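## Task

Rotate the hand grinder's top ring counterclockwise as seen from above until it will not turn further (the finest grind), then rotate it back by exactly fourteen clicks of 12 degrees each (168 degrees). The grinder body must not rotate more than a small total amount, and any back-and-forth body rotation adds up rather than cancels. At the end the grinder must stand upright on its mat near its starting spot, with the result holding without the robot supporting anything.

## Robot and tools

Robot: two 6-joint arms with parallel grippers, named left_arm and right_arm. They face each other across a table. The names do not match image sides. Base poses in the scene frame are left_arm (-0.097, +0.491, +0.149) m, quat_wxyz (+0.716, -0.185, +0.168, -0.652), and right_arm (+0.031, -0.529, +0.088) m, quat_wxyz (+0.580, +0.085, +0.118, +0.801).

Scene frame: origin at the table centre, +z up, table top at z = +0.020 m, left_arm's base on the +y side. Gripper fingers point along the gripper's +x axis and close along its y axis. The reported end_effector_position is the point midway between the finger pads, about 3 to 4 cm behind the fingertips. It can be somewhat off, more so at long reach.

execute_actions takes "actions", a list holding one action, one wait, or nothing. An optional "pictures" boolean sets whether camera images come back. An empty list sends nothing and only returns the state. An action is {"rows": [...], "steps": n} with n from 1 to 15 (default 15). Each step lasts 1/30 s. Row k is used on step k, and the last row repeats if there are fewer rows than steps. A wait is {"steps": n} with n up to 300. It counts from the previous result, and time spent replying is included. A refused call moves nothing.

Each row has 14 numbers and always covers both arms. The first 7 are for left_arm and the next 7 for right_arm. For each arm the order is waist, shoulder, elbow, wrist pitch, wrist yaw, wrist roll, then gripper opening. Joint numbers are absolute target angles in radians, in the same form as the Joint positions line. They are not offsets.

Joint ranges: waist -3.054 to 3.054, shoulder 0.000 to 3.142, elbow 0.000 to 2.356, wrist pitch -1.571 to 1.571, wrist yaw -1.571 to 1.571, wrist roll -3.142 to 3.142. A target more than 0.010 rad beyond a range end, and farther out than the current angle, is refused. The true limits can differ from these by up to 0.010 rad. A target past the true limit is clipped there, and the result may say "joint sent to its limit".

Gripper opening is a unitless value from -1 to 1. +1 is fully open, about 0.088 m between pads. Empty fingers meet near -0.80, and lower values add nothing. Closing fully takes at least about 0.5 s. To hold something, command about 0.07 below the current grip_measured. Pads squeeze with about 34 to 49 N each.

Motion limits: each step, a joint's target is kept within a fixed distance of its measured angle. That distance is 0.211 rad for the waist, shoulder and elbow, 0.213 for wrist pitch, 0.267 for wrist yaw and 0.228 for wrist roll. Targets are also scaled back if they would move the gripper more than 70 mm from where it is. Large moves therefore take several calls. Friction can leave a joint short of its target, and a tiny change may not move it at all, so check the result after each move. Between calls the arms keep heading toward the last row sent, until motion settles or a step is HELD.

Results: a state line for each arm gives gripper position (m), quat_wxyz and velocities (m/s, rad/s) in the scene frame. Joint positions and Joint velocities list the six joints and then the pad gap in m. grip_measured is the finger opening on the command scale. It can be off by about 1 mm, and it reads narrower while squeezing. grip_effort_n is the gripper motor's effort; negative means closing, and it caps near 83 N. Joint torques and External joint torques follow joint order and are noisy estimates. "joint command not followed" means a clearance check altered or blocked some joint targets. HELD marks steps where your row was not fully sent. MOTOR HOT appears from 50 °C. At 95 °C an OVER-TEMPERATURE FAULT holds the arm, and if it does not cool it goes limp. If contact torque hits a joint's load limit, that arm freezes for 10 s and drops the rest of the call. Load limits (N m): waist 17.8, shoulder 22, elbow 22, wrist pitch 5.8, wrist yaw 5.78, wrist roll 5.42. Held weight counts toward them.

zoom_image takes "camera" (cam_high, cam_low, cam_left_wrist or cam_right_wrist) and "region" [x0, y0, x1, y1] in pixels of that camera's latest image, 504x504, with the origin at the top left. The region is at most 504 by 504. read_manual returns only licence text. finished_scene takes "scene" (1 or 2), ends that scene for good, reports success, and starts the next scene.

Approach: let one gripper hold the grinder body still, or brace it, while the other grips the top ring and twists it, often with wrist roll. Turn counterclockwise (viewed from above) to the hard stop. Then turn clockwise by the required number of 12-degree clicks. Release both grippers, back away, and check that the grinder stands upright on its mat. Watch the body's orientation throughout.

Avoid: knocking anything off the table, dropping or tipping the grinder, slamming or pushing hard, letting the arms collide or press on each other, and long heavy holds that heat motors. Loose objects may get small random pushes now and then.

Each tool is called after ">>>" by a JSON object that holds its "api" and its "payload".

## Session

>>> {"api": "execute_actions", "payload": {"actions": []}}

Scene clock: 0.00 s of 4200.00 s.
left_arm: end_effector_position=(+0.0842, +0.1924, +0.4309) grip_measured=-0.448 grip_effort_n=n/a end_effector_quat_wxyz=(+0.716, -0.198, +0.149, -0.653) end_effector_velocity=(+0.002, +0.002, -0.002) end_effector_angular_velocity=(+0.011, +0.009, +0.016) | right_arm: end_effector_position=(+0.2327, -0.4796, +0.1765) grip_measured=+0.854 grip_effort_n=n/a end_effector_quat_wxyz=(+0.789, -0.382, +0.348, +0.332) end_effector_velocity=(+0.003, +0.000, +0.002) end_effector_angular_velocity=(-0.002, -0.024, +0.010)
Joint positions: left_arm=[-0.006  0.844  0.643  0.245  0.008  0.006  0.017] | right_arm=[-2.053  0.349  0.457 -0.837 -0.456 -1.094  0.081]
Joint velocities: left_arm=[-0.002 -0.007 -0.002 -0.007 -0.022 -0.007 -0.   ] | right_arm=[-0.002 -0.002 -0.002  0.022 -0.007 -0.007 -0.   ]
Joint torques (N m, as the arm reports them, + toward a larger angle): no reading
External joint torques (N m, as the arm's controller estimates them; a push from outside toward a larger angle lowers the number): no reading
Motor temperatures (°C, as the motors report them): left_arm=[25 27 29 27 25 28] | right_arm=[30 39 29 29 27 24]
Heat: left arm: hottest elbow 29 °C (+0.0 °C/min); right arm: hottest shoulder 39 °C (+0.0 °C/min).

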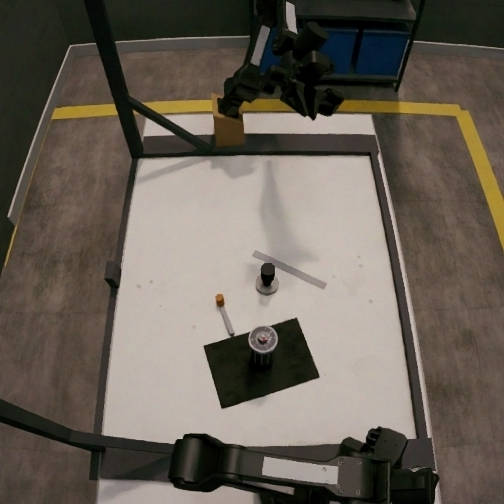

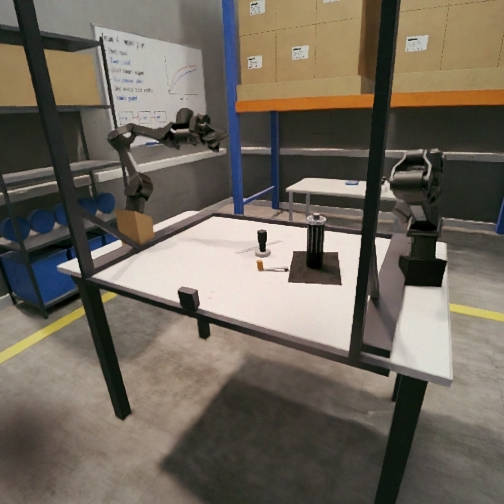

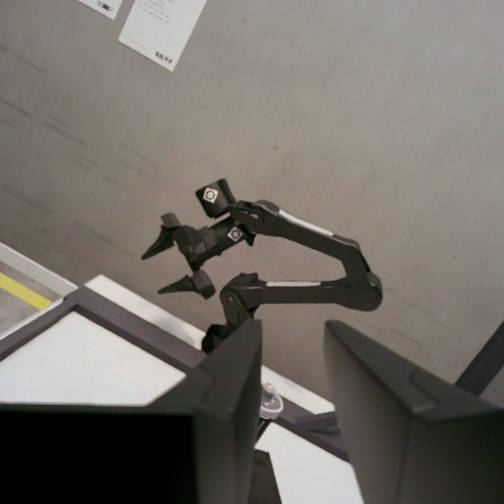

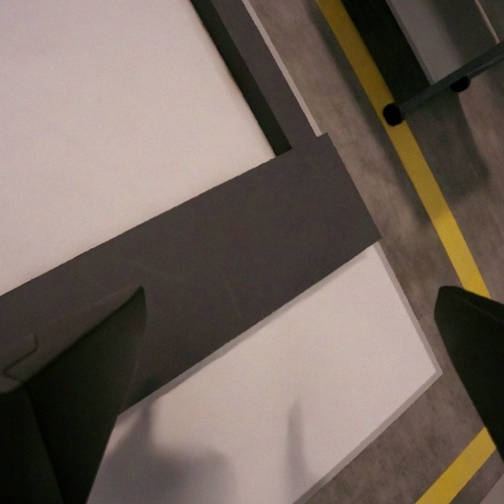

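>>> {"api": "zoom_image", "payload": {"camera": "cam_high", "region": [180,230,360,420]}}

>>> {"api": "zoom_image", "payload": {"camera": "cam_low", "region": [220,190,380,310]}}

Region (180, 230, 360, 420) of cam_high's 504x504 image, scaled by 2.653, with more detail than that image has; it fills the left 477 columns of this view, and the rest is white.

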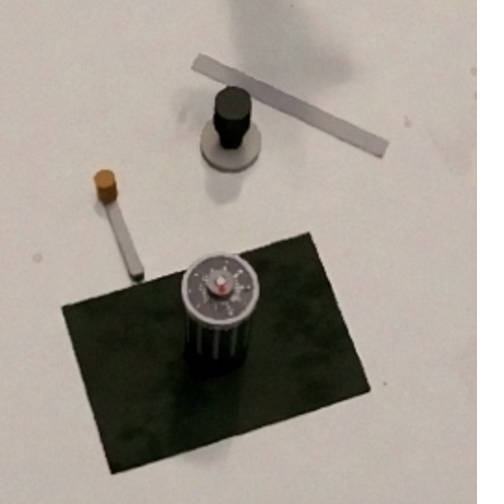

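Region (220, 190, 380, 310) of cam_low's 504x504 image, scaled by 3.150, with more detail than that image has; it fills the top 378 rows of this view, and the rest is white.

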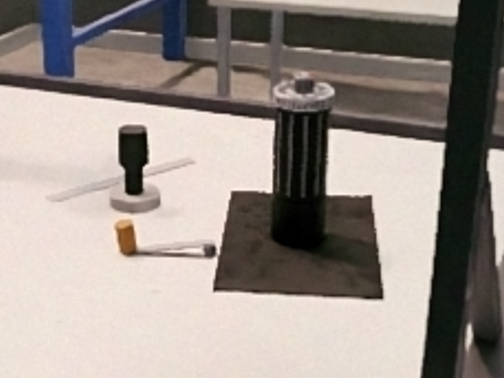

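>>> {"api": "execute_actions", "payload": {"actions": [{"rows":[[-0.006,0.844,0.643,0.245,0,0,-0.3,-1.98,0.36,0.48,-0.85,-0.42,-1.04,0.9],[-0.006,0.844,0.643,0.245,0,0,-0.1,-1.90,0.38,0.51,-0.87,-0.38,-0.98,0.95],[-0.006,0.844,0.643,0.245,0,0,0.1,-1.82,0.40,0.54,-0.89,-0.34,-0.92,1],[-0.006,0.844,0.643,0.245,0,0,0.3,-1.74,0.42,0.57,-0.91,-0.30,-0.86,1],[-0.006,0.844,0.643,0.245,0,0,0.5,-1.66,0.44,0.60,-0.93,-0.26,-0.80,1],[-0.006,0.844,0.643,0.245,0,0,0.7,-1.58,0.46,0.63,-0.95,-0.22,-0.74,1],[-0.006,0.844,0.643,0.245,0,0,0.9,-1.50,0.48,0.66,-0.97,-0.18,-0.68,1],[-0.006,0.844,0.643,0.245,0,0,1,-1.42,0.50,0.69,-0.99,-0.14,-0.62,1],[-0.006,0.844,0.643,0.245,0,0,1,-1.34,0.52,0.72,-1.01,-0.10,-0.56,1],[-0.006,0.844,0.643,0.245,0,0,1,-1.26,0.54,0.75,-1.03,-0.06,-0.50,1],[-0.006,0.844,0.643,0.245,0,0,1,-1.18,0.57,0.79,-1.05,-0.02,-0.44,1],[-0.006,0.844,0.643,0.245,0,0,1,-1.10,0.60,0.83,-1.07,0.02,-0.38,1],[-0.006,0.844,0.643,0.245,0,0,1,-1.02,0.64,0.87,-1.09,0.06,-0.32,1],[-0.006,0.844,0.643,0.245,0,0,1,-0.94,0.68,0.91,-1.11,0.10,-0.26,1],[-0.006,0.844,0.643,0.245,0,0,1,-0.86,0.72,0.95,-1.13,0.14,-0.20,1]],"steps":15}], "pictures": false}}

>>> {"api": "execute_actions", "payload": {"actions": [{"rows":[[-0.006,0.844,0.643,0.245,0,0,1,-0.78,0.76,1.0,-1.16,0.16,-0.16,1],[-0.006,0.844,0.643,0.245,0,0,1,-0.70,0.81,1.06,-1.19,0.18,-0.12,1],[-0.006,0.844,0.643,0.245,0,0,1,-0.62,0.86,1.12,-1.22,0.2,-0.08,1],[-0.006,0.844,0.643,0.245,0,0,1,-0.54,0.92,1.18,-1.25,0.22,-0.04,1],[-0.006,0.844,0.643,0.245,0,0,1,-0.46,0.98,1.24,-1.28,0.24,0,1],[-0.006,0.844,0.643,0.245,0,0,1,-0.38,1.05,1.30,-1.31,0.26,0,1],[-0.006,0.844,0.643,0.245,0,0,1,-0.30,1.12,1.36,-1.34,0.28,0,1],[-0.006,0.844,0.643,0.245,0,0,1,-0.22,1.2,1.42,-1.37,0.29,0,1],[-0.006,0.844,0.643,0.245,0,0,1,-0.14,1.28,1.48,-1.40,0.29,0,1],[-0.006,0.844,0.643,0.245,0,0,1,-0.07,1.36,1.53,-1.43,0.29,0,1],[-0.006,0.844,0.643,0.245,0,0,1,0.0,1.44,1.58,-1.45,0.29,0,1],[-0.006,0.844,0.643,0.245,0,0,1,0.04,1.52,1.62,-1.47,0.29,0,1],[-0.006,0.844,0.643,0.245,0,0,1,0.07,1.60,1.66,-1.48,0.29,0,1],[-0.006,0.844,0.643,0.245,0,0,1,0.07,1.66,1.69,-1.49,0.29,0,1],[-0.006,0.844,0.643,0.245,0,0,1,0.071,1.70,1.70,-1.50,0.291,0,1]],"steps":15}]}}

Scene clock: 71.47 s of 4200.00 s.
left_arm: end_effector_position=(+0.0848, +0.1924, +0.4305) grip_measured=+0.933 grip_effort_n=15.6 end_effector_quat_wxyz=(+0.717, -0.198, +0.150, -0.651) end_effector_velocity=(+0.001, +0.000, -0.003) end_effector_angular_velocity=(+0.009, +0.023, +0.004) | right_arm: end_effector_position=(+0.2268, -0.4210, +0.2323) grip_measured=+1.000 grip_effort_n=18.4 end_effector_quat_wxyz=(+0.767, -0.274, +0.470, +0.339) end_effector_velocity=(+0.058, +0.151, +0.177) end_effector_angular_velocity=(-0.087, +0.381, -0.453)
Joint positions: left_arm=[-0.006  0.844  0.643  0.245  0.004  0.004  0.085] | right_arm=[-1.308  0.615  0.83  -1.072  0.024 -0.373  0.088]
Joint velocities: left_arm=[ 0.002 -0.002 -0.002 -0.007 -0.007 -0.022  0.03 ] | right_arm=[ 1.609  1.004  1.15  -0.52   1.136  1.707  0.   ]
Joint torques (N m, as the arm reports them, + toward a larger angle): left_arm=[-1.5  -1.99  5.51  1.92  0.25 -0.08] | right_arm=[ 0.21 -0.46  8.15  0.69  0.06  0.18]
External joint torques (N m, as the arm's controller estimates them; a push from outside toward a larger angle lowers the number): left_arm=[-0.12 -0.12 -0.78  0.36 -0.1  -0.11] | right_arm=[ 0.18  0.95  1.69 -0.43  0.13  0.16]
Motor temperatures (°C, as the motors report them): left_arm=[25 27 34 32 25 28] | right_arm=[30 35 33 31 27 24]
Heat: left arm: hottest elbow 34 °C (+4.0 °C/min); right arm: hottest shoulder 35 °C (-3.0 °C/min).
Steps of this call (steps 1 to 90: nothing new was sent; then 67.97 s passed at rest; steps 91 to 105: all 15 steps of this action). Readings (joint positions):
91: left_arm=[-0.006 0.844 0.643 0.245 0.008 0.006] | right_arm=[-2.043 0.350 0.458 -0.837 -0.448 -1.084]
92: left_arm=[-0.006 0.844 0.643 0.245 0.008 0.006] | right_arm=[-2.014 0.354 0.463 -0.845 -0.431 -1.060]
94: left_arm=[-0.006 0.844 0.643 0.245 0.006 0.006] | right_arm=[-1.915 0.377 0.492 -0.871 -0.384 -0.985]
98: left_arm=[-0.006 0.844 0.643 0.245 0.004 0.005] | right_arm=[-1.692 0.444 0.597 -0.936 -0.248 -0.779]
105: the state above

Scene clock: 71.97 s of 4200.00 s.
left_arm: end_effector_position=(+0.0848, +0.1924, +0.4305) grip_measured=+0.986 grip_effort_n=17.0 end_effector_quat_wxyz=(+0.717, -0.198, +0.150, -0.651) end_effector_velocity=(-0.001, +0.000, -0.002) end_effector_angular_velocity=(+0.008, +0.008, +0.000) | right_arm: end_effector_position=(+0.1896, -0.2563, +0.3096) grip_measured=+1.000 grip_effort_n=17.9 end_effector_quat_wxyz=(+0.621, -0.390, +0.490, +0.472) end_effector_velocity=(-0.330, +0.414, +0.030) end_effector_angular_velocity=(-0.203, +0.210, +1.614)
Joint positions: left_arm=[-0.006  0.844  0.643  0.245  0.004  0.004  0.087] | right_arm=[-0.497  1.35   1.595 -1.448  0.283 -0.008  0.088]
Joint velocities: left_arm=[-0.002 -0.002 -0.002 -0.007 -0.007 -0.007  0.   ] | right_arm=[ 1.565  1.473  1.194 -0.374  0.066  0.037  0.   ]
Joint torques (N m, as the arm reports them, + toward a larger angle): left_arm=[-1.45 -2.03  5.51  1.93  0.24 -0.08] | right_arm=[ 1.75 -2.82  5.65 -0.09  0.06  0.07]
External joint torques (N m, as the arm's controller estimates them; a push from outside toward a larger angle lowers the number): left_arm=[-0.06 -0.13 -0.82  0.36 -0.11 -0.12] | right_arm=[ 0.07  1.58  1.04 -0.38  0.16  0.09]
Motor temperatures (°C, as the motors report them): left_arm=[25 27 34 32 25 28] | right_arm=[30 35 33 31 27 24]
Heat: left arm: hottest elbow 34 °C (+4.0 °C/min); right arm: hottest shoulder 35 °C (-3.0 °C/min).
Steps of this call (steps 1 to 15: all 15 steps of this action). Readings (joint positions):
1: left_arm=[-0.006 0.844 0.643 0.245 0.004 0.004] | right_arm=[-1.254 0.650 0.871 -1.093 0.060 -0.318]
2: left_arm=[-0.006 0.844 0.643 0.245 0.004 0.004] | right_arm=[-1.200 0.689 0.915 -1.119 0.091 -0.266]
4: left_arm=[-0.006 0.844 0.643 0.245 0.004 0.004] | right_arm=[-1.090 0.777 1.015 -1.172 0.145 -0.172]
8: left_arm=[-0.006 0.844 0.643 0.245 0.004 0.004] | right_arm=[-0.873 0.982 1.234 -1.283 0.235 -0.050]
15: the state above

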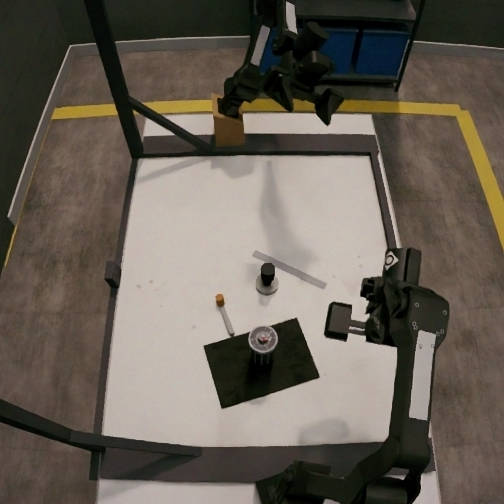

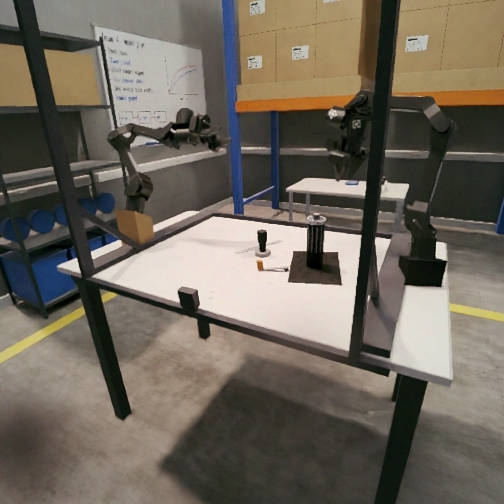

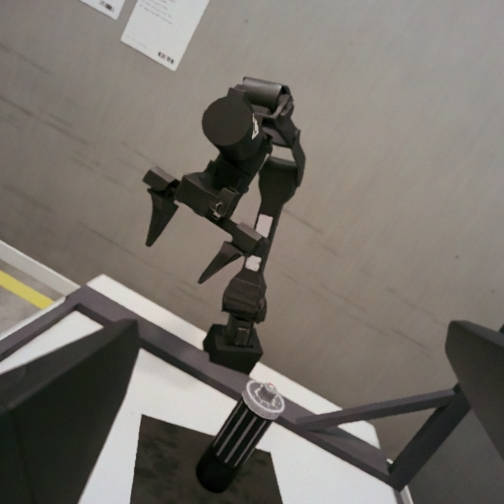

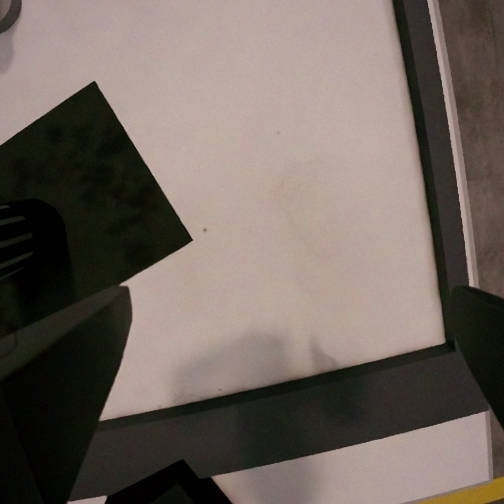

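>>> {"api": "execute_actions", "payload": {"actions": [{"steps":20}]}}

Scene clock: 74.17 s of 4200.00 s.
left_arm: end_effector_position=(+0.0848, +0.1924, +0.4305) grip_measured=+0.986 grip_effort_n=17.4 end_effector_quat_wxyz=(+0.717, -0.198, +0.150, -0.651) end_effector_velocity=(-0.001, +0.001, +0.002) end_effector_angular_velocity=(-0.007, +0.007, +0.003) | right_arm: end_effector_position=(+0.0108, -0.2049, +0.2869) grip_measured=+1.000 grip_effort_n=17.0 end_effector_quat_wxyz=(+0.417, -0.554, +0.384, +0.610) end_effector_velocity=(+0.004, -0.005, +0.001) end_effector_angular_velocity=(-0.012, -0.015, +0.024)
Joint positions: left_arm=[-0.006  0.844  0.643  0.245  0.004  0.004  0.087] | right_arm=[ 0.069  1.69   1.692 -1.498  0.287 -0.004  0.088]
Joint velocities: left_arm=[-0.007 -0.002 -0.002  0.007 -0.007 -0.007 -0.   ] | right_arm=[-0.002 -0.007 -0.002 -0.022  0.007 -0.022  0.   ]
Joint torques (N m, as the arm reports them, + toward a larger angle): left_arm=[-1.49 -2.03  5.54  1.91  0.25 -0.08] | right_arm=[ 2.07 -4.73  7.02  0.21  0.16  0.14]
External joint torques (N m, as the arm's controller estimates them; a push from outside toward a larger angle lowers the number): left_arm=[-0.08 -0.1  -0.81  0.34 -0.11 -0.12] | right_arm=[-0.1   1.69  1.36 -0.28  0.17  0.14]
Motor temperatures (°C, as the motors report them): left_arm=[25 27 34 32 25 28] | right_arm=[30 35 33 31 27 24]
Heat: left arm: hottest elbow 34 °C (+3.0 °C/min); right arm: hottest shoulder 35 °C (-3.0 °C/min).
Steps of this call (steps 1 to 30: the robot went on to your last target; steps 31 to 66: nothing new was sent). Readings (joint positions):
1: left_arm=[-0.006 0.844 0.643 0.245 0.004 0.004] | right_arm=[-0.446 1.397 1.627 -1.458 0.284 -0.007]
2: left_arm=[-0.006 0.844 0.643 0.245 0.004 0.004] | right_arm=[-0.398 1.441 1.648 -1.467 0.285 -0.007]
4: left_arm=[-0.006 0.844 0.643 0.245 0.004 0.004] | right_arm=[-0.309 1.524 1.667 -1.479 0.285 -0.006]
8: left_arm=[-0.006 0.844 0.643 0.245 0.004 0.004] | right_arm=[-0.115 1.655 1.675 -1.489 0.288 -0.005]
66: the state above
All arms were judged still, so your last target was given up. Only a new action makes them travel on or press farther. Fingers that are still opening or closing keep moving.

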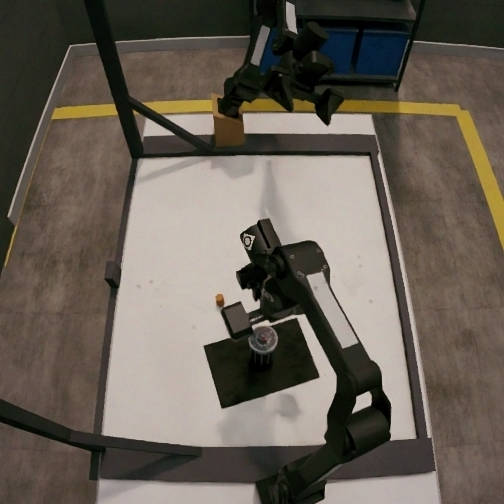

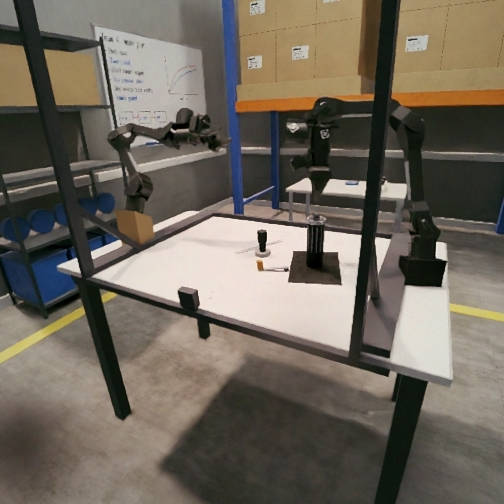

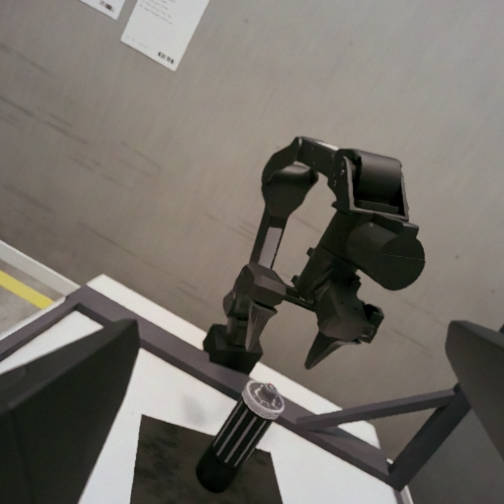

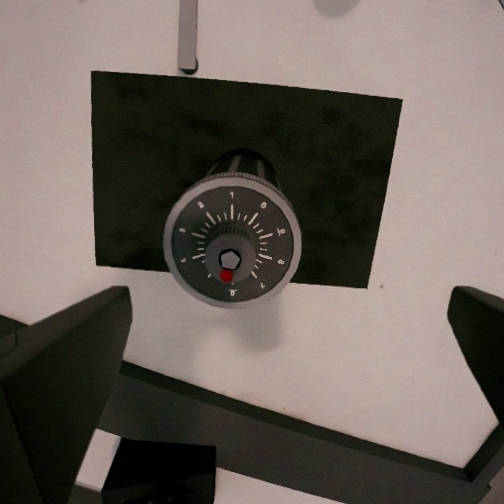

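>>> {"api": "execute_actions", "payload": {"actions": [{"rows":[[-0.013,0.93,0.71,0.18,-0.03,0,1,0.07,1.70,1.68,-1.49,0.29,0,1],[-0.02,1.02,0.784,0.11,-0.064,0,1,0.071,1.705,1.66,-1.475,0.29,0,1],[-0.027,1.11,0.857,0.04,-0.096,0,1,0.071,1.71,1.64,-1.46,0.29,0,1],[-0.034,1.2,0.93,-0.03,-0.128,0,1,0.071,1.715,1.62,-1.45,0.29,0,1],[-0.041,1.29,1.0,-0.10,-0.16,0,1,0.071,1.72,1.60,-1.44,0.29,0,1],[-0.048,1.38,1.075,-0.17,-0.192,0,1,0.071,1.725,1.58,-1.43,0.29,0,1],[-0.055,1.47,1.15,-0.24,-0.224,0,1,0.071,1.73,1.56,-1.415,0.29,0,1],[-0.062,1.56,1.22,-0.31,-0.256,0,1,0.071,1.735,1.545,-1.403,0.29,0,1],[-0.069,1.65,1.295,-0.38,-0.288,0,1,0.071,1.74,1.545,-1.403,0.29,0,1],[-0.076,1.74,1.37,-0.45,-0.32,0,1,0.071,1.74,1.545,-1.403,0.29,0,1],[-0.083,1.83,1.44,-0.52,-0.352,0,1,0.071,1.74,1.545,-1.403,0.29,0,1],[-0.09,1.92,1.51,-0.59,-0.384,0,1,0.071,1.74,1.545,-1.403,0.29,0,1],[-0.097,2.01,1.585,-0.66,-0.416,0,1,0.071,1.74,1.545,-1.403,0.29,0,1],[-0.104,2.10,1.66,-0.73,-0.448,0,1,0.071,1.74,1.545,-1.403,0.29,0,1],[-0.11,2.17,1.73,-0.79,-0.48,0,1,0.071,1.74,1.545,-1.403,0.29,0,1]],"steps":15}], "pictures": false}}

>>> {"api": "execute_actions", "payload": {"actions": [{"steps":25}]}}

Scene clock: 155.50 s of 4200.00 s.
left_arm: end_effector_position=(+0.0821, +0.0734, +0.3617) grip_measured=+0.986 grip_effort_n=17.0 end_effector_quat_wxyz=(+0.721, +0.115, +0.359, -0.581) end_effector_velocity=(-0.047, -0.186, -0.172) end_effector_angular_velocity=(+1.574, -0.563, -0.221) | right_arm: end_effector_position=(-0.0017, -0.2088, +0.2438) grip_measured=+1.000 grip_effort_n=17.0 end_effector_quat_wxyz=(+0.395, -0.583, +0.393, +0.592) end_effector_velocity=(-0.001, +0.002, -0.000) end_effector_angular_velocity=(+0.003, +0.009, +0.003)
Joint positions: left_arm=[-0.088  1.552  1.367 -0.482 -0.387  0.004  0.087] | right_arm=[ 0.07   1.733  1.562 -1.409  0.287 -0.004  0.088]
Joint velocities: left_arm=[-0.208  1.516  1.6   -1.575 -0.945 -0.007 -0.   ] | right_arm=[-0.002  0.002  0.002  0.007 -0.007 -0.007  0.   ]
Joint torques (N m, as the arm reports them, + toward a larger angle): left_arm=[-4.05 -4.4   5.82  1.49  0.08 -0.07] | right_arm=[ 2.02 -5.17  4.63  0.37  0.04  0.14]
External joint torques (N m, as the arm's controller estimates them; a push from outside toward a larger angle lowers the number): left_arm=[-0.29  1.13 -0.04  0.16 -0.1  -0.09] | right_arm=[-0.28  1.84 -1.17 -0.02  0.04  0.14]
Motor temperatures (°C, as the motors report them): left_arm=[25 27 35 33 25 28] | right_arm=[31 37 33 28 27 24]
Heat: left arm: hottest elbow 35 °C (+1.0 °C/min); right arm: hottest shoulder 37 °C (+1.0 °C/min).
Steps of this call (steps 1 to 90: nothing new was sent; then 77.83 s passed at rest; steps 91 to 105: all 15 steps of this action). Readings (joint positions):
91: left_arm=[-0.007 0.855 0.652 0.233 -0.003 0.004] | right_arm=[0.069 1.690 1.692 -1.498 0.287 -0.004]
92: left_arm=[-0.009 0.882 0.678 0.204 -0.017 0.004] | right_arm=[0.069 1.690 1.691 -1.496 0.287 -0.004]
94: left_arm=[-0.017 0.980 0.775 0.115 -0.060 0.004] | right_arm=[0.070 1.690 1.678 -1.475 0.287 -0.004]
98: left_arm=[-0.041 1.194 0.991 -0.104 -0.170 0.004] | right_arm=[0.070 1.704 1.613 -1.436 0.287 -0.004]
105: the state above

Scene clock: 156.33 s of 4200.00 s.
left_arm: end_effector_position=(+0.0044, +0.0112, +0.2155) grip_measured=+0.986 grip_effort_n=16.5 end_effector_quat_wxyz=(+0.612, +0.355, +0.447, -0.547) end_effector_velocity=(-0.002, -0.001, +0.002) end_effector_angular_velocity=(-0.009, +0.001, +0.020) | right_arm: end_effector_position=(-0.0020, -0.2084, +0.2434) grip_measured=+1.000 grip_effort_n=17.0 end_effector_quat_wxyz=(+0.395, -0.582, +0.392, +0.592) end_effector_velocity=(-0.003, -0.000, -0.000) end_effector_angular_velocity=(-0.003, +0.023, -0.011)
Joint positions: left_arm=[-0.108  2.161  1.726 -0.789 -0.478  0.004  0.087] | right_arm=[ 0.07   1.733  1.56  -1.405  0.287 -0.004  0.088]
Joint velocities: left_arm=[-0.007 -0.002 -0.002  0.007 -0.007 -0.022 -0.   ] | right_arm=[-0.002 -0.002 -0.002  0.007 -0.022  0.007  0.   ]
Joint torques (N m, as the arm reports them, + toward a larger angle): left_arm=[-5.8  -9.04  5.12  1.08 -0.04 -0.1 ] | right_arm=[ 2.12 -5.11  4.35  0.37  0.08  0.11]
External joint torques (N m, as the arm's controller estimates them; a push from outside toward a larger angle lowers the number): left_arm=[-0.31 -0.05 -0.52  0.2  -0.08 -0.11] | right_arm=[-0.18  1.63 -1.36  0.    0.1   0.11]
Motor temperatures (°C, as the motors report them): left_arm=[25 27 35 33 25 28] | right_arm=[31 37 33 28 27 24]
Heat: left arm: hottest elbow 35 °C (+1.0 °C/min); right arm: hottest shoulder 37 °C (+1.0 °C/min).
Steps of this call (steps 1 to 25: the robot went on to your last target). Readings (joint positions):
1: left_arm=[-0.094 1.603 1.421 -0.537 -0.412 0.004] | right_arm=[0.070 1.733 1.562 -1.407 0.287 -0.004]
2: left_arm=[-0.098 1.654 1.475 -0.591 -0.430 0.004] | right_arm=[0.070 1.733 1.562 -1.406 0.287 -0.004]
4: left_arm=[-0.104 1.755 1.580 -0.685 -0.452 0.004] | right_arm=[0.070 1.733 1.561 -1.405 0.287 -0.004]
8: left_arm=[-0.107 1.935 1.695 -0.749 -0.471 0.004] | right_arm=[0.070 1.733 1.560 -1.405 0.287 -0.004]
25: the state above

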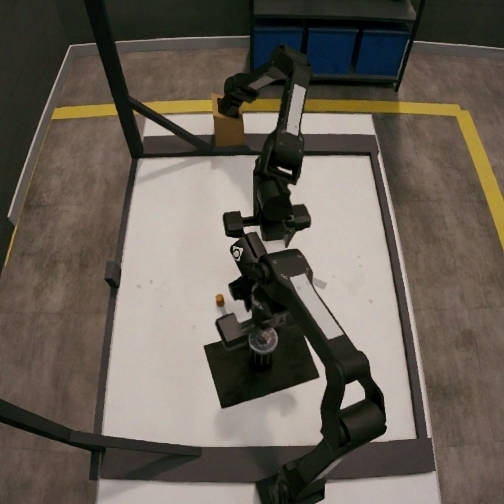

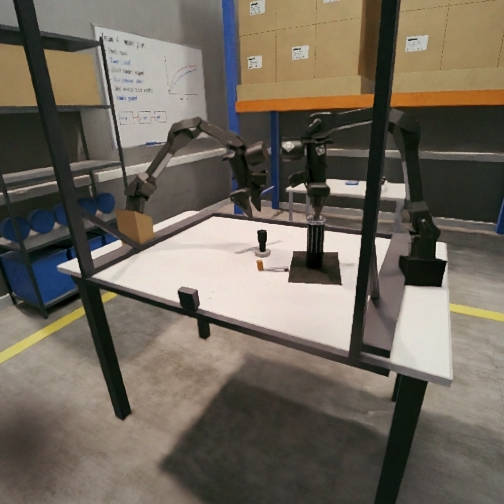

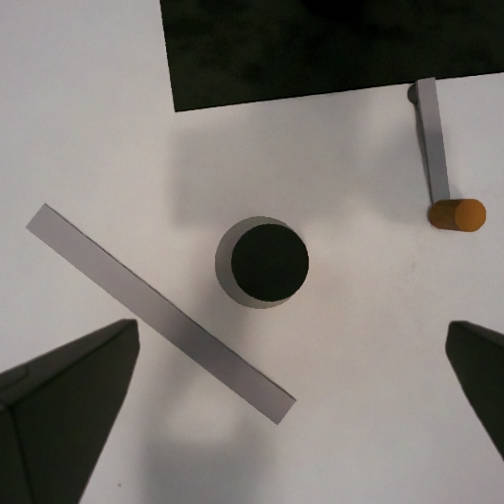

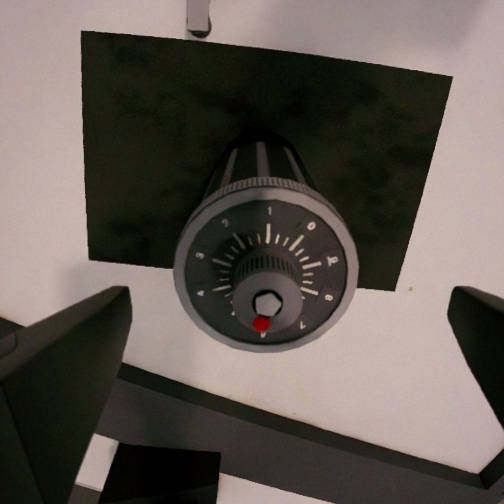

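>>> {"api": "execute_actions", "payload": {"actions": [{"rows":[[-0.10,2.185,1.725,-0.765,-0.476,0,1,0.071,1.74,1.545,-1.403,0.29,0,1],[-0.088,2.205,1.718,-0.735,-0.472,0,1,0.071,1.74,1.545,-1.403,0.29,0,1],[-0.076,2.225,1.711,-0.705,-0.468,0,1,0.071,1.74,1.545,-1.403,0.29,0,1],[-0.064,2.245,1.705,-0.673,-0.463,0,1,0.071,1.74,1.545,-1.403,0.29,0,1],[-0.052,2.266,1.698,-0.641,-0.459,0,1,0.071,1.74,1.545,-1.403,0.29,0,1],[-0.04,2.287,1.691,-0.61,-0.454,0,1,0.071,1.74,1.545,-1.403,0.29,0,1],[-0.028,2.308,1.684,-0.578,-0.45,0,1,0.071,1.74,1.545,-1.403,0.29,0,1],[-0.016,2.329,1.677,-0.546,-0.445,0,1,0.071,1.74,1.545,-1.403,0.29,0,1],[-0.004,2.35,1.67,-0.514,-0.44,0,1,0.071,1.74,1.545,-1.403,0.29,0,1],[0.008,2.372,1.6635,-0.482,-0.436,0,1,0.071,1.74,1.545,-1.403,0.29,0,1]],"steps":15}], "pictures": false}}

>>> {"api": "execute_actions", "payload": {"actions": [{"steps":10}]}}

Scene clock: 181.23 s of 4200.00 s.
left_arm: end_effector_position=(+0.0064, -0.0083, +0.1065) grip_measured=+0.986 grip_effort_n=16.5 end_effector_quat_wxyz=(+0.626, +0.330, +0.484, -0.515) end_effector_velocity=(-0.016, +0.008, -0.086) end_effector_angular_velocity=(+0.060, +0.034, +0.047) | right_arm: end_effector_position=(-0.0020, -0.2084, +0.2434) grip_measured=+1.000 grip_effort_n=17.4 end_effector_quat_wxyz=(+0.395, -0.582, +0.392, +0.592) end_effector_velocity=(-0.002, +0.000, +0.000) end_effector_angular_velocity=(+0.005, +0.009, +0.022)
Joint positions: left_arm=[ 0.01   2.358  1.665 -0.506 -0.442  0.004  0.087] | right_arm=[ 0.07   1.733  1.56  -1.405  0.287 -0.004  0.088]
Joint velocities: left_arm=[ 0.061  0.144 -0.081  0.183  0.022 -0.022 -0.   ] | right_arm=[ 0.002 -0.002 -0.002  0.007 -0.007 -0.022  0.   ]
Joint torques (N m, as the arm reports them, + toward a larger angle): left_arm=[ -6.86 -11.14   4.72   1.58   0.18  -0.09] | right_arm=[ 2.08 -5.3   4.39  0.41  0.08  0.14]
External joint torques (N m, as the arm's controller estimates them; a push from outside toward a larger angle lowers the number): left_arm=[-0.13  0.84 -1.76  0.45  0.12 -0.1 ] | right_arm=[-0.27  1.48 -1.34  0.05  0.1   0.14]
Motor temperatures (°C, as the motors report them): left_arm=[28 31 35 31 25 28] | right_arm=[31 37 31 28 27 24]
Heat: left arm: hottest elbow 35 °C (+0.0 °C/min); right arm: hottest shoulder 37 °C (+0.0 °C/min).
Steps of this call (steps 1 to 30: the robot went on to your last target; steps 31 to 90: nothing new was sent; then 21.40 s passed at rest; steps 91 to 105: all 15 steps of this action). Readings (joint positions):
91: left_arm=[-0.108 2.161 1.726 -0.787 -0.478 0.004] | right_arm=[0.070 1.733 1.560 -1.405 0.287 -0.004]
92: left_arm=[-0.107 2.164 1.726 -0.778 -0.478 0.004] | right_arm=[0.070 1.733 1.560 -1.405 0.287 -0.004]
94: left_arm=[-0.099 2.179 1.726 -0.734 -0.475 0.004] | right_arm=[0.070 1.733 1.560 -1.405 0.287 -0.004]
98: left_arm=[-0.058 2.244 1.713 -0.626 -0.460 0.004] | right_arm=[0.070 1.733 1.560 -1.405 0.287 -0.004]
105: the state above

Scene clock: 181.57 s of 4200.00 s.
left_arm: end_effector_position=(+0.0056, -0.0124, +0.1068) grip_measured=+0.986 grip_effort_n=16.5 end_effector_quat_wxyz=(+0.630, +0.322, +0.481, -0.517) end_effector_velocity=(+0.000, +0.006, -0.003) end_effector_angular_velocity=(+0.027, +0.003, +0.012) | right_arm: end_effector_position=(-0.0020, -0.2084, +0.2434) grip_measured=+1.000 grip_effort_n=17.0 end_effector_quat_wxyz=(+0.395, -0.582, +0.392, +0.592) end_effector_velocity=(+0.002, -0.005, +0.001) end_effector_angular_velocity=(-0.019, +0.000, -0.005)
Joint positions: left_arm=[ 0.009  2.362  1.665 -0.483 -0.439  0.004  0.087] | right_arm=[ 0.07   1.733  1.56  -1.405  0.287 -0.004  0.088]
Joint velocities: left_arm=[ 0.002 -0.002 -0.007 -0.022 -0.007 -0.022 -0.   ] | right_arm=[-0.002 -0.007 -0.002 -0.022 -0.007  0.007  0.   ]
Joint torques (N m, as the arm reports them, + toward a larger angle): left_arm=[-6.04 -9.88  4.21  1.19  0.14 -0.1 ] | right_arm=[ 2.1  -5.2   4.4   0.39  0.07  0.14]
External joint torques (N m, as the arm's controller estimates them; a push from outside toward a larger angle lowers the number): left_arm=[-0.34 -0.05 -0.85  0.36  0.09 -0.11] | right_arm=[-0.17  1.63 -1.3   0.05  0.07  0.13]
Motor temperatures (°C, as the motors report them): left_arm=[28 31 35 31 25 28] | right_arm=[31 37 31 28 27 24]
Heat: left arm: hottest elbow 35 °C (+0.0 °C/min); right arm: hottest shoulder 37 °C (+0.0 °C/min).
Steps of this call (steps 1 to 10: the robot went on to your last target). Readings (joint positions):
1: left_arm=[0.011 2.361 1.664 -0.501 -0.441 0.004] | right_arm=[0.070 1.733 1.560 -1.405 0.287 -0.004]
2: left_arm=[0.011 2.362 1.664 -0.496 -0.440 0.004] | right_arm=[0.070 1.733 1.560 -1.405 0.287 -0.004]
4: left_arm=[0.010 2.362 1.664 -0.486 -0.440 0.004] | right_arm=[0.070 1.733 1.560 -1.405 0.287 -0.004]
8: left_arm=[0.009 2.362 1.665 -0.483 -0.439 0.004] | right_arm=[0.070 1.733 1.560 -1.405 0.287 -0.004]
10: the state above

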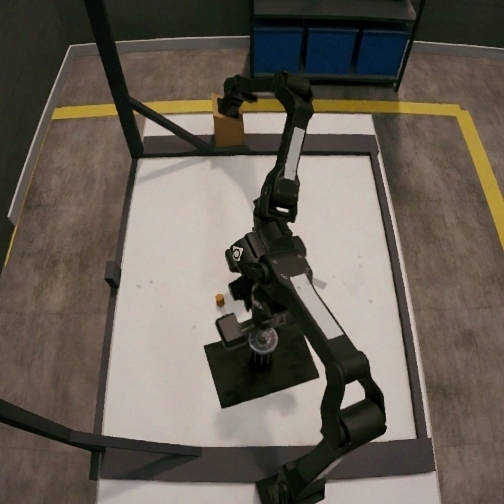

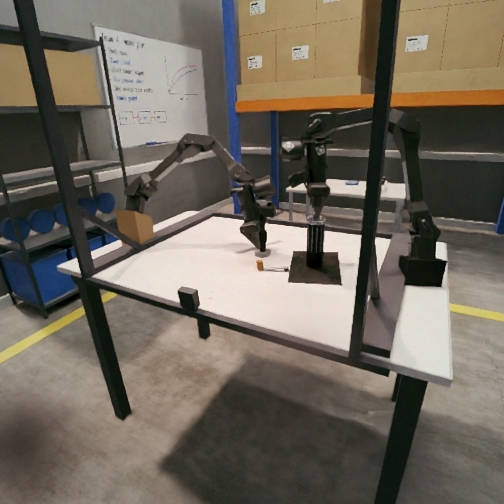

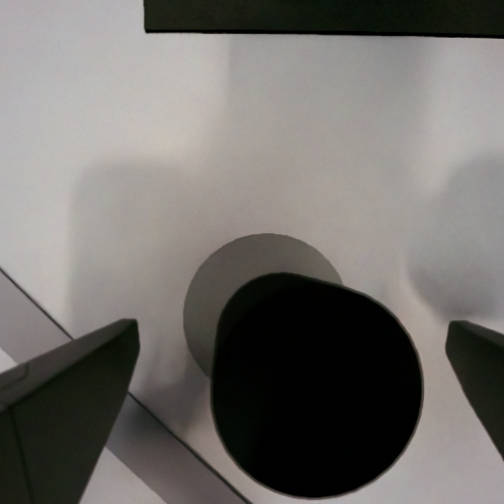

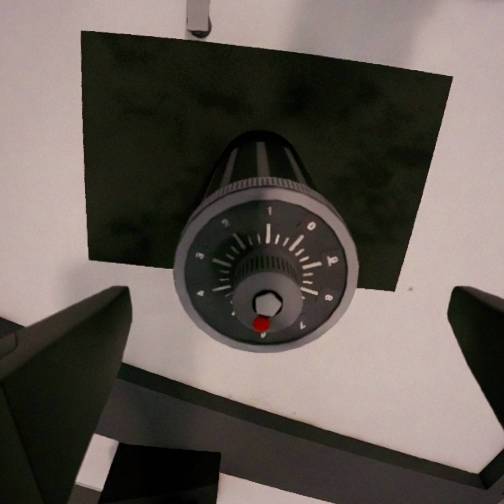

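>>> {"api": "execute_actions", "payload": {"actions": [{"rows":[[0.008,2.372,1.6635,-0.482,-0.436,0,0.8,0.071,1.74,1.545,-1.403,0.29,0,1],[0.008,2.372,1.6635,-0.482,-0.436,0,0.6,0.071,1.74,1.545,-1.403,0.29,0,1],[0.008,2.372,1.6635,-0.482,-0.436,0,0.4,0.071,1.74,1.545,-1.403,0.29,0,1],[0.008,2.372,1.6635,-0.482,-0.436,0,0.25,0.071,1.74,1.545,-1.403,0.29,0,1],[0.008,2.372,1.6635,-0.482,-0.436,0,0.1,0.071,1.74,1.545,-1.403,0.29,0,1],[0.008,2.372,1.6635,-0.482,-0.436,0,0.0,0.071,1.74,1.545,-1.403,0.29,0,1],[0.008,2.372,1.6635,-0.482,-0.436,0,-0.07,0.071,1.74,1.545,-1.403,0.29,0,1],[0.008,2.372,1.6635,-0.482,-0.436,0,-0.12,0.071,1.74,1.545,-1.403,0.29,0,1],[0.008,2.372,1.6635,-0.482,-0.436,0,-0.16,0.071,1.74,1.545,-1.403,0.29,0,1],[0.008,2.372,1.6635,-0.482,-0.436,0,-0.2,0.071,1.74,1.545,-1.403,0.29,0,1],[0.008,2.372,1.6635,-0.482,-0.436,0,-0.24,0.071,1.74,1.545,-1.403,0.29,0,1]],"steps":15}]}}

Scene clock: 205.33 s of 4200.00 s.
left_arm: end_effector_position=(+0.0060, -0.0125, +0.1068) grip_measured=-0.161 grip_effort_n=-83.5 end_effector_quat_wxyz=(+0.631, +0.322, +0.481, -0.517) end_effector_velocity=(+0.004, -0.001, +0.003) end_effector_angular_velocity=(-0.006, -0.014, +0.032) | right_arm: end_effector_position=(-0.0020, -0.2084, +0.2434) grip_measured=+1.000 grip_effort_n=17.0 end_effector_quat_wxyz=(+0.395, -0.582, +0.392, +0.592) end_effector_velocity=(-0.003, +0.000, -0.001) end_effector_angular_velocity=(+0.000, +0.008, -0.006)
Joint positions: left_arm=[ 0.009  2.362  1.665 -0.482 -0.44   0.004  0.031] | right_arm=[ 0.07   1.733  1.56  -1.405  0.287 -0.004  0.088]
Joint velocities: left_arm=[-0.002 -0.007 -0.002  0.007 -0.022 -0.022  0.   ] | right_arm=[ 0.002  0.002 -0.002  0.007 -0.007  0.007  0.   ]
Joint torques (N m, as the arm reports them, + toward a larger angle): left_arm=[-6.11 -9.83  4.21  1.15  0.19 -0.1 ] | right_arm=[ 1.92 -5.32  4.48  0.39  0.1   0.11]
External joint torques (N m, as the arm's controller estimates them; a push from outside toward a larger angle lowers the number): left_arm=[-0.22  0.21 -1.04  0.28  0.13 -0.11] | right_arm=[-0.4   1.41 -1.22  0.02  0.11  0.11]
Motor temperatures (°C, as the motors report them): left_arm=[30 34 34 30 25 28] | right_arm=[31 37 31 28 27 24]
Heat: left arm: hottest shoulder 34 °C (-1.0 °C/min); right arm: hottest shoulder 37 °C (+0.0 °C/min).
Steps of this call (steps 1 to 30: the robot went on to your last target; steps 31 to 90: nothing new was sent; then 20.27 s passed at rest; steps 91 to 105: all 15 steps of this action). Readings (joint positions):
91: left_arm=[0.009 2.362 1.665 -0.482 -0.439 0.004] | right_arm=[0.070 1.733 1.560 -1.405 0.287 -0.004]
92: left_arm=[0.009 2.362 1.665 -0.482 -0.439 0.004] | right_arm=[0.070 1.733 1.560 -1.405 0.287 -0.004]
94: left_arm=[0.009 2.362 1.665 -0.482 -0.439 0.004] | right_arm=[0.070 1.733 1.560 -1.405 0.287 -0.004]
98: left_arm=[0.009 2.362 1.665 -0.482 -0.439 0.004] | right_arm=[0.070 1.733 1.560 -1.405 0.287 -0.004]
105: the state above

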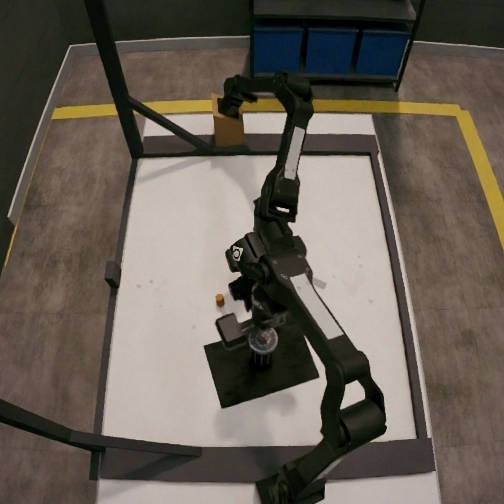

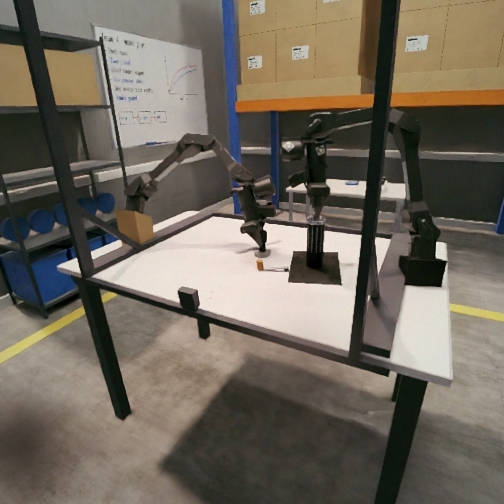

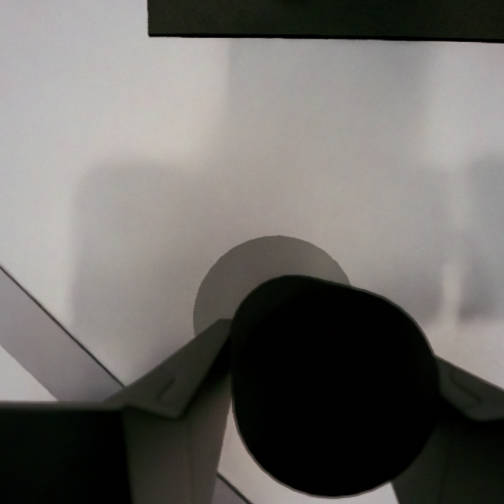

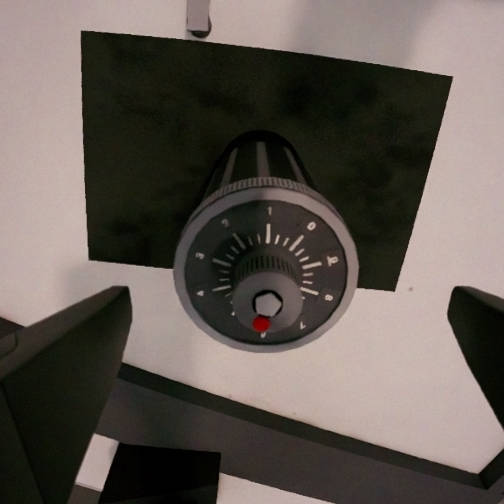

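Gripped. Carry it aside.

>>> {"api": "execute_actions", "payload": {"actions": [{"rows":[[0.008,2.35,1.6635,-0.50,-0.436,0,-0.24,0.071,1.74,1.545,-1.403,0.29,0,1],[0.008,2.33,1.663,-0.52,-0.436,0,-0.24,0.071,1.74,1.545,-1.403,0.29,0,1],[0.015,2.31,1.663,-0.54,-0.437,0,-0.24,0.071,1.74,1.545,-1.403,0.29,0,1],[0.04,2.285,1.662,-0.55,-0.439,-0.012,-0.24,0.071,1.74,1.545,-1.403,0.29,0,1],[0.07,2.26,1.662,-0.55,-0.442,-0.026,-0.24,0.071,1.74,1.545,-1.403,0.29,0,1],[0.10,2.24,1.661,-0.55,-0.445,-0.04,-0.24,0.071,1.74,1.545,-1.403,0.29,0,1],[0.13,2.22,1.661,-0.55,-0.448,-0.054,-0.24,0.071,1.74,1.545,-1.403,0.29,0,1],[0.16,2.20,1.66,-0.55,-0.451,-0.068,-0.24,0.071,1.74,1.545,-1.403,0.29,0,1],[0.19,2.185,1.66,-0.55,-0.454,-0.082,-0.24,0.071,1.74,1.545,-1.403,0.29,0,1],[0.22,2.17,1.659,-0.55,-0.457,-0.096,-0.24,0.071,1.74,1.545,-1.403,0.29,0,1],[0.25,2.16,1.659,-0.55,-0.46,-0.11,-0.24,0.071,1.74,1.545,-1.403,0.29,0,1],[0.27,2.155,1.658,-0.545,-0.463,-0.12,-0.24,0.071,1.74,1.545,-1.403,0.29,0,1],[0.274,2.165,1.658,-0.535,-0.464,-0.124,-0.24,0.071,1.74,1.545,-1.403,0.29,0,1],[0.274,2.175,1.658,-0.525,-0.464,-0.124,-0.24,0.071,1.74,1.545,-1.403,0.29,0,1],[0.274,2.185,1.658,-0.515,-0.464,-0.124,-0.24,0.071,1.74,1.545,-1.403,0.29,0,1]],"steps":15}], "pictures": false}}

>>> {"api": "execute_actions", "payload": {"actions": [{"rows":[[0.274,2.19,1.658,-0.507,-0.464,-0.124,-0.24,0.071,1.74,1.545,-1.403,0.29,0,1],[0.274,2.197,1.658,-0.5,-0.464,-0.124,-0.24,0.071,1.74,1.545,-1.403,0.29,0,1],[0.274,2.204,1.658,-0.493,-0.464,-0.124,-0.24,0.071,1.74,1.545,-1.403,0.29,0,1],[0.274,2.21,1.658,-0.487,-0.464,-0.124,-0.24,0.071,1.74,1.545,-1.403,0.29,0,1]],"steps":15}]}}

Scene clock: 216.43 s of 4200.00 s.
left_arm: end_effector_position=(+0.1434, +0.0335, +0.1071) grip_measured=-0.161 grip_effort_n=-83.5 end_effector_quat_wxyz=(+0.706, +0.242, +0.543, -0.385) end_effector_velocity=(+0.389, +0.130, -0.034) end_effector_angular_velocity=(+0.023, -0.289, +1.071) | right_arm: end_effector_position=(-0.0020, -0.2084, +0.2434) grip_measured=+1.000 grip_effort_n=17.0 end_effector_quat_wxyz=(+0.395, -0.582, +0.392, +0.592) end_effector_velocity=(+0.002, -0.005, -0.000) end_effector_angular_velocity=(-0.023, -0.002, +0.011)
Joint positions: left_arm=[ 0.251  2.211  1.656 -0.535 -0.464 -0.102  0.031] | right_arm=[ 0.07   1.733  1.56  -1.405  0.287 -0.004  0.088]
Joint velocities: left_arm=[ 0.672 -0.256 -0.002  0.242 -0.256 -0.183 -0.   ] | right_arm=[-0.002 -0.002 -0.002 -0.022 -0.007 -0.007  0.   ]
Joint torques (N m, as the arm reports them, + toward a larger angle): left_arm=[ -8.81 -12.47   4.55   1.18   0.35  -0.08] | right_arm=[ 2.1  -5.38  4.46  0.44  0.08  0.1 ]
External joint torques (N m, as the arm's controller estimates them; a push from outside toward a larger angle lowers the number): left_arm=[-1.18 -4.44  0.15  0.57  0.06 -0.1 ] | right_arm=[-0.19  1.41 -1.25  0.09  0.09  0.1 ]
Motor temperatures (°C, as the motors report them): left_arm=[31 35 34 30 25 28] | right_arm=[31 37 30 28 27 24]
Heat: left arm: hottest shoulder 35 °C (+0.0 °C/min); right arm: hottest shoulder 37 °C (+0.0 °C/min).
Steps of this call (steps 1 to 15: the robot went on to your last target; steps 16 to 90: nothing new was sent; then 7.60 s passed at rest; steps 91 to 105: all 15 steps of this action). Readings (joint positions):
91: left_arm=[0.009 2.362 1.665 -0.483 -0.440 0.004] | right_arm=[0.070 1.733 1.560 -1.405 0.287 -0.004]
92: left_arm=[0.009 2.361 1.665 -0.487 -0.440 0.004] | right_arm=[0.070 1.733 1.560 -1.405 0.287 -0.004]
94: left_arm=[0.011 2.350 1.665 -0.514 -0.437 0.003] | right_arm=[0.070 1.733 1.560 -1.405 0.287 -0.004]
98: left_arm=[0.060 2.305 1.657 -0.545 -0.429 -0.030] | right_arm=[0.070 1.733 1.560 -1.405 0.287 -0.004]
105: the state above

Scene clock: 216.93 s of 4200.00 s.
left_arm: end_effector_position=(+0.1620, +0.0321, +0.1093) grip_measured=-0.161 grip_effort_n=-83.5 end_effector_quat_wxyz=(+0.726, +0.214, +0.539, -0.370) end_effector_velocity=(-0.001, -0.002, +0.003) end_effector_angular_velocity=(-0.007, -0.006, +0.006) | right_arm: end_effector_position=(-0.0020, -0.2084, +0.2434) grip_measured=+1.000 grip_effort_n=17.0 end_effector_quat_wxyz=(+0.395, -0.582, +0.392, +0.592) end_effector_velocity=(-0.001, -0.003, +0.000) end_effector_angular_velocity=(-0.008, +0.004, +0.027)
Joint positions: left_arm=[ 0.277  2.199  1.66  -0.493 -0.465 -0.12   0.031] | right_arm=[ 0.07   1.733  1.56  -1.405  0.287 -0.004  0.088]
Joint velocities: left_arm=[-0.007 -0.002 -0.002  0.007 -0.007 -0.007  0.   ] | right_arm=[ 0.002 -0.002 -0.002 -0.007 -0.007 -0.022  0.   ]
Joint torques (N m, as the arm reports them, + toward a larger angle): left_arm=[-5.86 -9.95  4.25  1.54  0.02 -0.1 ] | right_arm=[ 2.11 -5.24  4.47  0.39  0.1   0.14]
External joint torques (N m, as the arm's controller estimates them; a push from outside toward a larger angle lowers the number): left_arm=[-0.45  0.04 -1.01  0.67  0.   -0.11] | right_arm=[-0.21  1.59 -1.28  0.03  0.11  0.14]
Motor temperatures (°C, as the motors report them): left_arm=[31 35 34 30 25 28] | right_arm=[31 37 30 28 27 24]
Heat: left arm: hottest shoulder 35 °C (+0.0 °C/min); right arm: hottest shoulder 37 °C (+0.0 °C/min).
Steps of this call (steps 1 to 15: all 15 steps of this action). Readings (joint positions):
1: left_arm=[0.270 2.204 1.657 -0.526 -0.469 -0.107] | right_arm=[0.070 1.733 1.560 -1.405 0.287 -0.004]
2: left_arm=[0.284 2.199 1.658 -0.518 -0.469 -0.111] | right_arm=[0.070 1.733 1.560 -1.405 0.287 -0.004]
4: left_arm=[0.291 2.199 1.660 -0.505 -0.469 -0.115] | right_arm=[0.070 1.733 1.560 -1.405 0.287 -0.004]
8: left_arm=[0.279 2.199 1.660 -0.496 -0.466 -0.119] | right_arm=[0.070 1.733 1.560 -1.405 0.287 -0.004]
15: the state above

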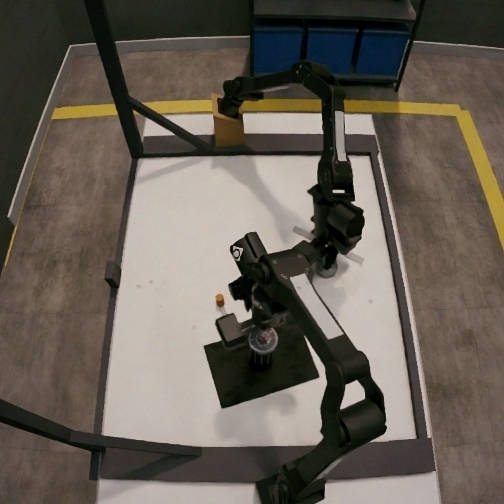

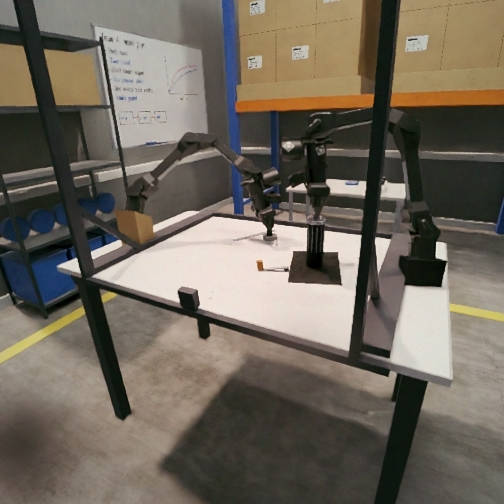

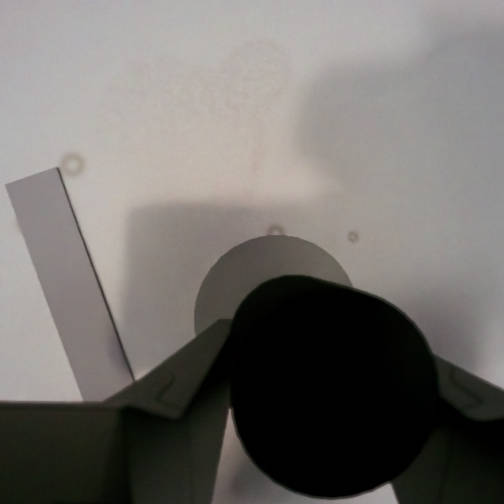

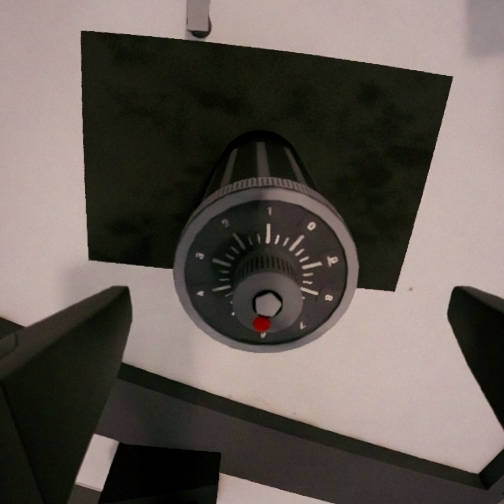

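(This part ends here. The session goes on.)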